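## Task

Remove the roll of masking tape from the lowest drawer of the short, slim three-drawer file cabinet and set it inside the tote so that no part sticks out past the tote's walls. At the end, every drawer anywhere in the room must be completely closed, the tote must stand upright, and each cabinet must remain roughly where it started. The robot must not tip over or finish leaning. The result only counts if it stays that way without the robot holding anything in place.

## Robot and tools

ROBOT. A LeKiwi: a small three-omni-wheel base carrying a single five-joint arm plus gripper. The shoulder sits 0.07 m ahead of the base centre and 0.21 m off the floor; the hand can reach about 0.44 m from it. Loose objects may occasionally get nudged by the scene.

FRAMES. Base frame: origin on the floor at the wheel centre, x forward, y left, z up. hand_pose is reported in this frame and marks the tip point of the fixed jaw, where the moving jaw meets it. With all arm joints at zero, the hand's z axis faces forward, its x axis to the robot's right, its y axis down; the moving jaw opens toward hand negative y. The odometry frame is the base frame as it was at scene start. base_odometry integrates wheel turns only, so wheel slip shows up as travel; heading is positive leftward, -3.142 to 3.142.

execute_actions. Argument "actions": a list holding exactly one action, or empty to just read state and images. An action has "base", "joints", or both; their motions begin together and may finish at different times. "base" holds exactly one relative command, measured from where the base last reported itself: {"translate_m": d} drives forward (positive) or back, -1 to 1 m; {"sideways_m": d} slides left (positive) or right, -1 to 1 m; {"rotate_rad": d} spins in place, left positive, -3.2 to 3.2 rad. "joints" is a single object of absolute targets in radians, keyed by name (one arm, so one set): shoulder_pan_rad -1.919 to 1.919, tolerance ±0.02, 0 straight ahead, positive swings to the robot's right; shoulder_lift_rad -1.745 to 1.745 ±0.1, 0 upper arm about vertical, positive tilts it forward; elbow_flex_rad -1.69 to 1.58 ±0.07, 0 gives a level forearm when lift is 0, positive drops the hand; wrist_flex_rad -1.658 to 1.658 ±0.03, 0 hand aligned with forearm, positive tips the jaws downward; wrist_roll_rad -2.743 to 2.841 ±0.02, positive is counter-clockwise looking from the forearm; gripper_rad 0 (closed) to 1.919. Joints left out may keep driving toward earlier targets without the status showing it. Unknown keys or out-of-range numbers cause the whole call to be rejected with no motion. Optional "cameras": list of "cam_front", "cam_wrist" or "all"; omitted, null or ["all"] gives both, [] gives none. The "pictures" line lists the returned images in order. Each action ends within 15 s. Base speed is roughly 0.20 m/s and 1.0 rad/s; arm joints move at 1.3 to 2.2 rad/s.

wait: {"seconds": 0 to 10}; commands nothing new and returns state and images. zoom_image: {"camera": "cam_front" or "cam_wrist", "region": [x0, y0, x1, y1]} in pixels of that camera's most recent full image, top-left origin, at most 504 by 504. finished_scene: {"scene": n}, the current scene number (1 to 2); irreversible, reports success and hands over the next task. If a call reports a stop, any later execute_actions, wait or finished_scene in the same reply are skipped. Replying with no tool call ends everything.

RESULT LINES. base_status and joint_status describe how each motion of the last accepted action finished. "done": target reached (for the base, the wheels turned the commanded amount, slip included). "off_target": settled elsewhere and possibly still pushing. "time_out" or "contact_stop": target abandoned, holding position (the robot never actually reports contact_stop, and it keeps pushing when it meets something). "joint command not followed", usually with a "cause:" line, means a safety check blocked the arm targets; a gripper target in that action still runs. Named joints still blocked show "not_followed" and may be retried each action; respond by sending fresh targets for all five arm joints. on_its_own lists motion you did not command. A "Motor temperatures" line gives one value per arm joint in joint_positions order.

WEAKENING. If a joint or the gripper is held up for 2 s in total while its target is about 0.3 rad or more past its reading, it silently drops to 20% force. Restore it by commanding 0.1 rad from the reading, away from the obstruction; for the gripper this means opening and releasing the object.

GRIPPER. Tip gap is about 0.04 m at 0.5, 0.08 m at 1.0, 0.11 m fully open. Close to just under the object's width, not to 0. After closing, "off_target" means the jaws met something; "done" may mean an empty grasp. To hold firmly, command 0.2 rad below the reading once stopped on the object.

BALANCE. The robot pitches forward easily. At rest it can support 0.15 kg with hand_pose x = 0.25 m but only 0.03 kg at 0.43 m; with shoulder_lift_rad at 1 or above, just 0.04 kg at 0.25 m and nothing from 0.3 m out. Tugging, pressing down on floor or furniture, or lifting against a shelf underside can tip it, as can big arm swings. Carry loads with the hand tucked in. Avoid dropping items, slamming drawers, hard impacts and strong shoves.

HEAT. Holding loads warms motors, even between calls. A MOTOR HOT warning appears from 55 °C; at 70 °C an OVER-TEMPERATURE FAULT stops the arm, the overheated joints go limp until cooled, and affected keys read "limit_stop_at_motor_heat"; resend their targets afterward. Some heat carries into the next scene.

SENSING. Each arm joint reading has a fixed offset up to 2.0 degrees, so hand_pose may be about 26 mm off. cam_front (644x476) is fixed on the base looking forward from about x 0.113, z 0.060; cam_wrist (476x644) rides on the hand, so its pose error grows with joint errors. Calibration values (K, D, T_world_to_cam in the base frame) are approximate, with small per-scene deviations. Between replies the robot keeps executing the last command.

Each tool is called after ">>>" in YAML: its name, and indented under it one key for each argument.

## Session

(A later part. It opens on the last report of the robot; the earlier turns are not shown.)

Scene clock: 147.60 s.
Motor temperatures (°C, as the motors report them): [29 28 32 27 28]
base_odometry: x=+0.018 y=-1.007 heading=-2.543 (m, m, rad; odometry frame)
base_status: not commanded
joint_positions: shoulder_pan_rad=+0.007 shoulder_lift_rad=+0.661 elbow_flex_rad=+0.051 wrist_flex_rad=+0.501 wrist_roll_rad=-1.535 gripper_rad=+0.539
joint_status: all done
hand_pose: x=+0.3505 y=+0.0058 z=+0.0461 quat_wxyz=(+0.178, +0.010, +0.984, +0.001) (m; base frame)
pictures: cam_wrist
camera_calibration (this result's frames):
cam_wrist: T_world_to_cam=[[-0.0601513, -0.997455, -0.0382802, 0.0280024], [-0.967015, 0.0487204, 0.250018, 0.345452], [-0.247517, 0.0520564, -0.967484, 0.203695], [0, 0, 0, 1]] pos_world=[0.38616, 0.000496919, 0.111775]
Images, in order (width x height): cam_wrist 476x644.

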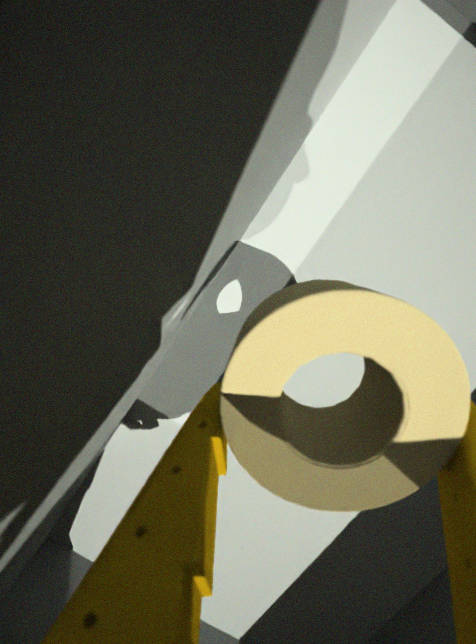

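>>> execute_actions:
  actions:
    - {"joints":{"shoulder_pan_rad":0.1,"shoulder_lift_rad":0.6,"elbow_flex_rad":0.1,"wrist_flex_rad":0.6}}
  cameras: ["cam_wrist"]

>>> execute_actions:
  actions:
    - {"joints":{"shoulder_lift_rad":0.7,"wrist_flex_rad":0.5}}
  cameras: ["cam_wrist"]

Scene clock: 153.63 s.
Motor temperatures (°C, as the motors report them): [29 28 33 27 28]
base_odometry: x=+0.018 y=-1.007 heading=-2.543 (m, m, rad; odometry frame)
base_status: not commanded
joint_positions: shoulder_pan_rad=+0.093 shoulder_lift_rad=+0.618 elbow_flex_rad=+0.103 wrist_flex_rad=+0.593 wrist_roll_rad=-1.535 gripper_rad=+0.539
joint_status: all done
hand_pose: x=+0.3306 y=-0.0167 z=+0.0441 quat_wxyz=(+0.128, +0.052, +0.990, -0.005) (m; base frame)
pictures: cam_wrist
camera_calibration (this result's frames):
cam_wrist: T_world_to_cam=[[-0.149088, -0.988284, -0.0326756, 0.0335458], [-0.929176, 0.128715, 0.346504, 0.312404], [-0.338239, 0.082021, -0.937479, 0.227148], [0, 0, 0, 1]] pos_world=[0.37211, -0.0256891, 0.105793]
Images, in order (width x height): cam_wrist 476x644.

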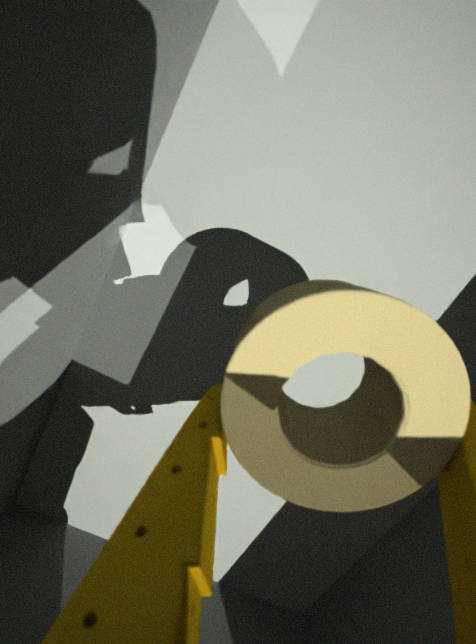

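Scene clock: 154.33 s.
Motor temperatures (°C, as the motors report them): [29 28 33 27 28]
base_odometry: x=+0.018 y=-1.007 heading=-2.543 (m, m, rad; odometry frame)
base_status: not commanded
joint_positions: shoulder_pan_rad=+0.093 shoulder_lift_rad=+0.716 elbow_flex_rad=+0.103 wrist_flex_rad=+0.513 wrist_roll_rad=-1.535 gripper_rad=+0.539
joint_status: all done
hand_pose: x=+0.3259 y=-0.0163 z=+0.0245 quat_wxyz=(+0.119, +0.052, +0.991, -0.005) (m; base frame)
pictures: cam_wrist
camera_calibration (this result's frames):
cam_wrist: T_world_to_cam=[[-0.149677, -0.988229, -0.0316189, 0.032803], [-0.922667, 0.128111, 0.363695, 0.312203], [-0.355363, 0.0836105, -0.930981, 0.212611], [0, 0, 0, 1]] pos_world=[0.368524, -0.0253562, 0.0854277]
Images, in order (width x height): cam_wrist 476x644.

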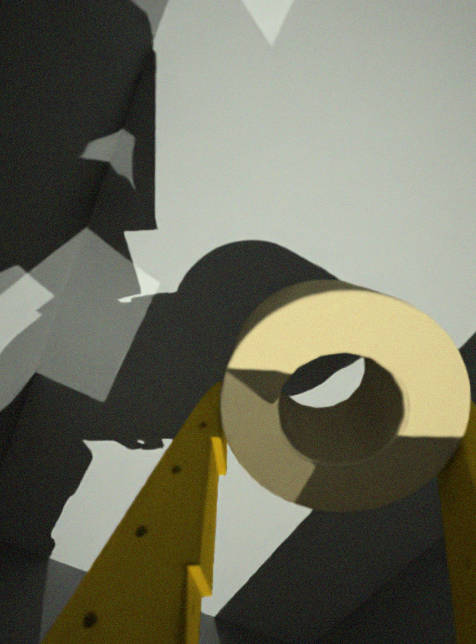

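>>> execute_actions:
  actions:
    - {"joints":{"gripper_rad":0.68}}
  cameras: []

>>> execute_actions:
  actions:
    - {"joints":{"shoulder_lift_rad":0.1,"elbow_flex_rad":-0.05,"wrist_flex_rad":1.25}}
  cameras: []

>>> execute_actions:
  actions:
    - {"base":{"translate_m":-0.1},"joints":{"shoulder_lift_rad":-0.6,"elbow_flex_rad":-0.3,"wrist_flex_rad":1.6}}

Scene clock: 161.40 s.
Motor temperatures (°C, as the motors report them): [29 28 33 27 28]
base_odometry: x=+0.018 y=-1.007 heading=-2.543 (m, m, rad; odometry frame)
base_status: not commanded
joint_positions: shoulder_pan_rad=+0.093 shoulder_lift_rad=+0.716 elbow_flex_rad=+0.103 wrist_flex_rad=+0.513 wrist_roll_rad=-1.535 gripper_rad=+0.671
joint_status: all done
hand_pose: x=+0.3259 y=-0.0163 z=+0.0245 quat_wxyz=(+0.119, +0.052, +0.991, -0.005) (m; base frame)
pictures: none
No camera images: the call's "cameras" was empty. Leave "cameras" out to get every camera's image.

Scene clock: 162.57 s.
Motor temperatures (°C, as the motors report them): [29 28 33 27 28]
base_odometry: x=+0.018 y=-1.007 heading=-2.543 (m, m, rad; odometry frame)
base_status: not commanded
joint_positions: shoulder_pan_rad=+0.093 shoulder_lift_rad=+0.151 elbow_flex_rad=-0.015 wrist_flex_rad=+1.243 wrist_roll_rad=-1.535 gripper_rad=+0.672
joint_status: all done
hand_pose: x=+0.3065 y=-0.0145 z=+0.1452 quat_wxyz=(+0.096, +0.053, +0.994, -0.004) (m; base frame)
pictures: none
No camera images: the call's "cameras" was empty. Leave "cameras" out to get every camera's image.

Scene clock: 164.03 s.
Motor temperatures (°C, as the motors report them): [29 28 33 27 28]
base_odometry: x=+0.101 y=-0.951 heading=-2.543 (m, m, rad; odometry frame)
base_status: done
joint_positions: shoulder_pan_rad=+0.093 shoulder_lift_rad=-0.579 elbow_flex_rad=-0.272 wrist_flex_rad=+1.596 wrist_roll_rad=-1.535 gripper_rad=+0.672
joint_status: all done
hand_pose: x=+0.2621 y=-0.0104 z=+0.3142 quat_wxyz=(+0.401, +0.048, +0.915, -0.016) (m; base frame)
pictures: cam_front, cam_wrist
camera_calibration (this result's frames):
cam_wrist: T_world_to_cam=[[-0.122681, -0.990735, -0.0582528, 0.0395372], [-0.968355, 0.132351, -0.211595, 0.340021], [0.217344, 0.0304507, -0.97562, 0.32258], [0, 0, 0, 1]] pos_world=[0.264, -0.0156542, 0.388965]
Images, in order (width x height): cam_front 644x476, cam_wrist 476x644.

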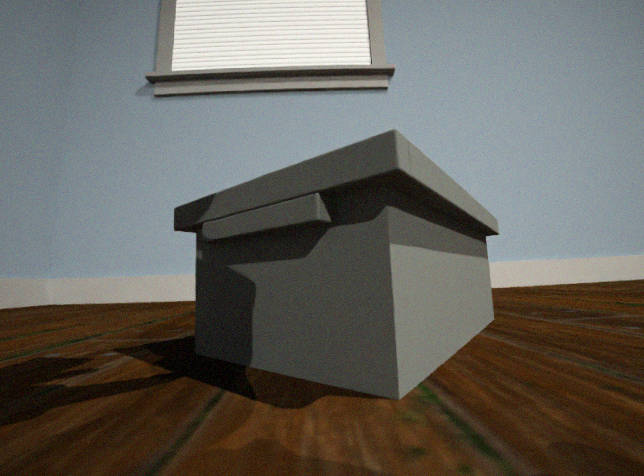

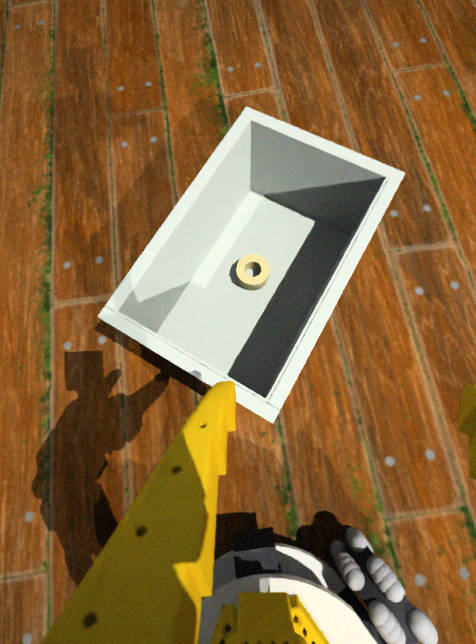

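>>> execute_actions:
  actions:
    - {"base":{"rotate_rad":-1.5}}
  cameras: ["cam_front"]

>>> execute_actions:
  actions:
    - {"base":{"rotate_rad":-1.3}}
  cameras: ["cam_front"]

Scene clock: 173.97 s.
Motor temperatures (°C, as the motors report them): [29 28 33 27 28]
base_odometry: x=+0.101 y=-0.951 heading=+2.244 (m, m, rad; odometry frame)
base_status: done
joint_positions: shoulder_pan_rad=+0.093 shoulder_lift_rad=-0.580 elbow_flex_rad=-0.272 wrist_flex_rad=+1.596 wrist_roll_rad=-1.535 gripper_rad=+0.672
joint_status: not commanded
hand_pose: x=+0.2619 y=-0.0103 z=+0.3145 quat_wxyz=(+0.401, +0.048, +0.915, -0.016) (m; base frame)
pictures: cam_front
Images, in order (width x height): cam_front 644x476.

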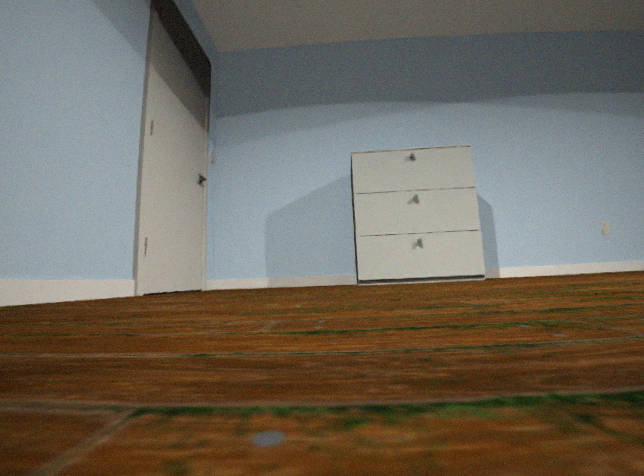

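Scene clock: 176.23 s.
Motor temperatures (°C, as the motors report them): [29 28 33 27 28]
base_odometry: x=+0.101 y=-0.951 heading=+0.948 (m, m, rad; odometry frame)
base_status: done
joint_positions: shoulder_pan_rad=+0.094 shoulder_lift_rad=-0.580 elbow_flex_rad=-0.272 wrist_flex_rad=+1.596 wrist_roll_rad=-1.535 gripper_rad=+0.672
joint_status: not commanded
hand_pose: x=+0.2619 y=-0.0106 z=+0.3145 quat_wxyz=(+0.401, +0.049, +0.914, -0.016) (m; base frame)
pictures: cam_front
Images, in order (width x height): cam_front 644x476.

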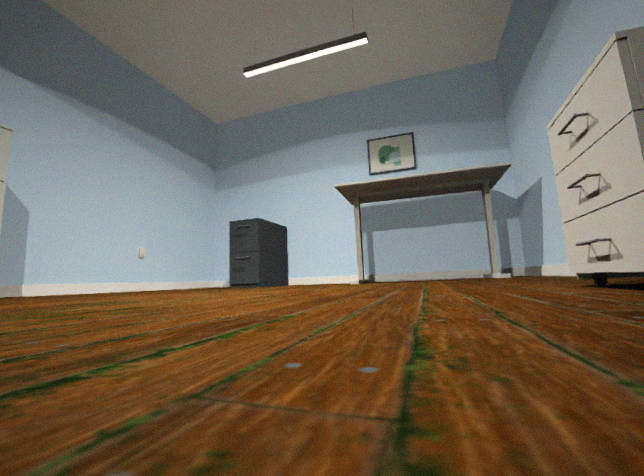

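>>> finished_scene:
  scene: 2

The scene is finished: the task was done.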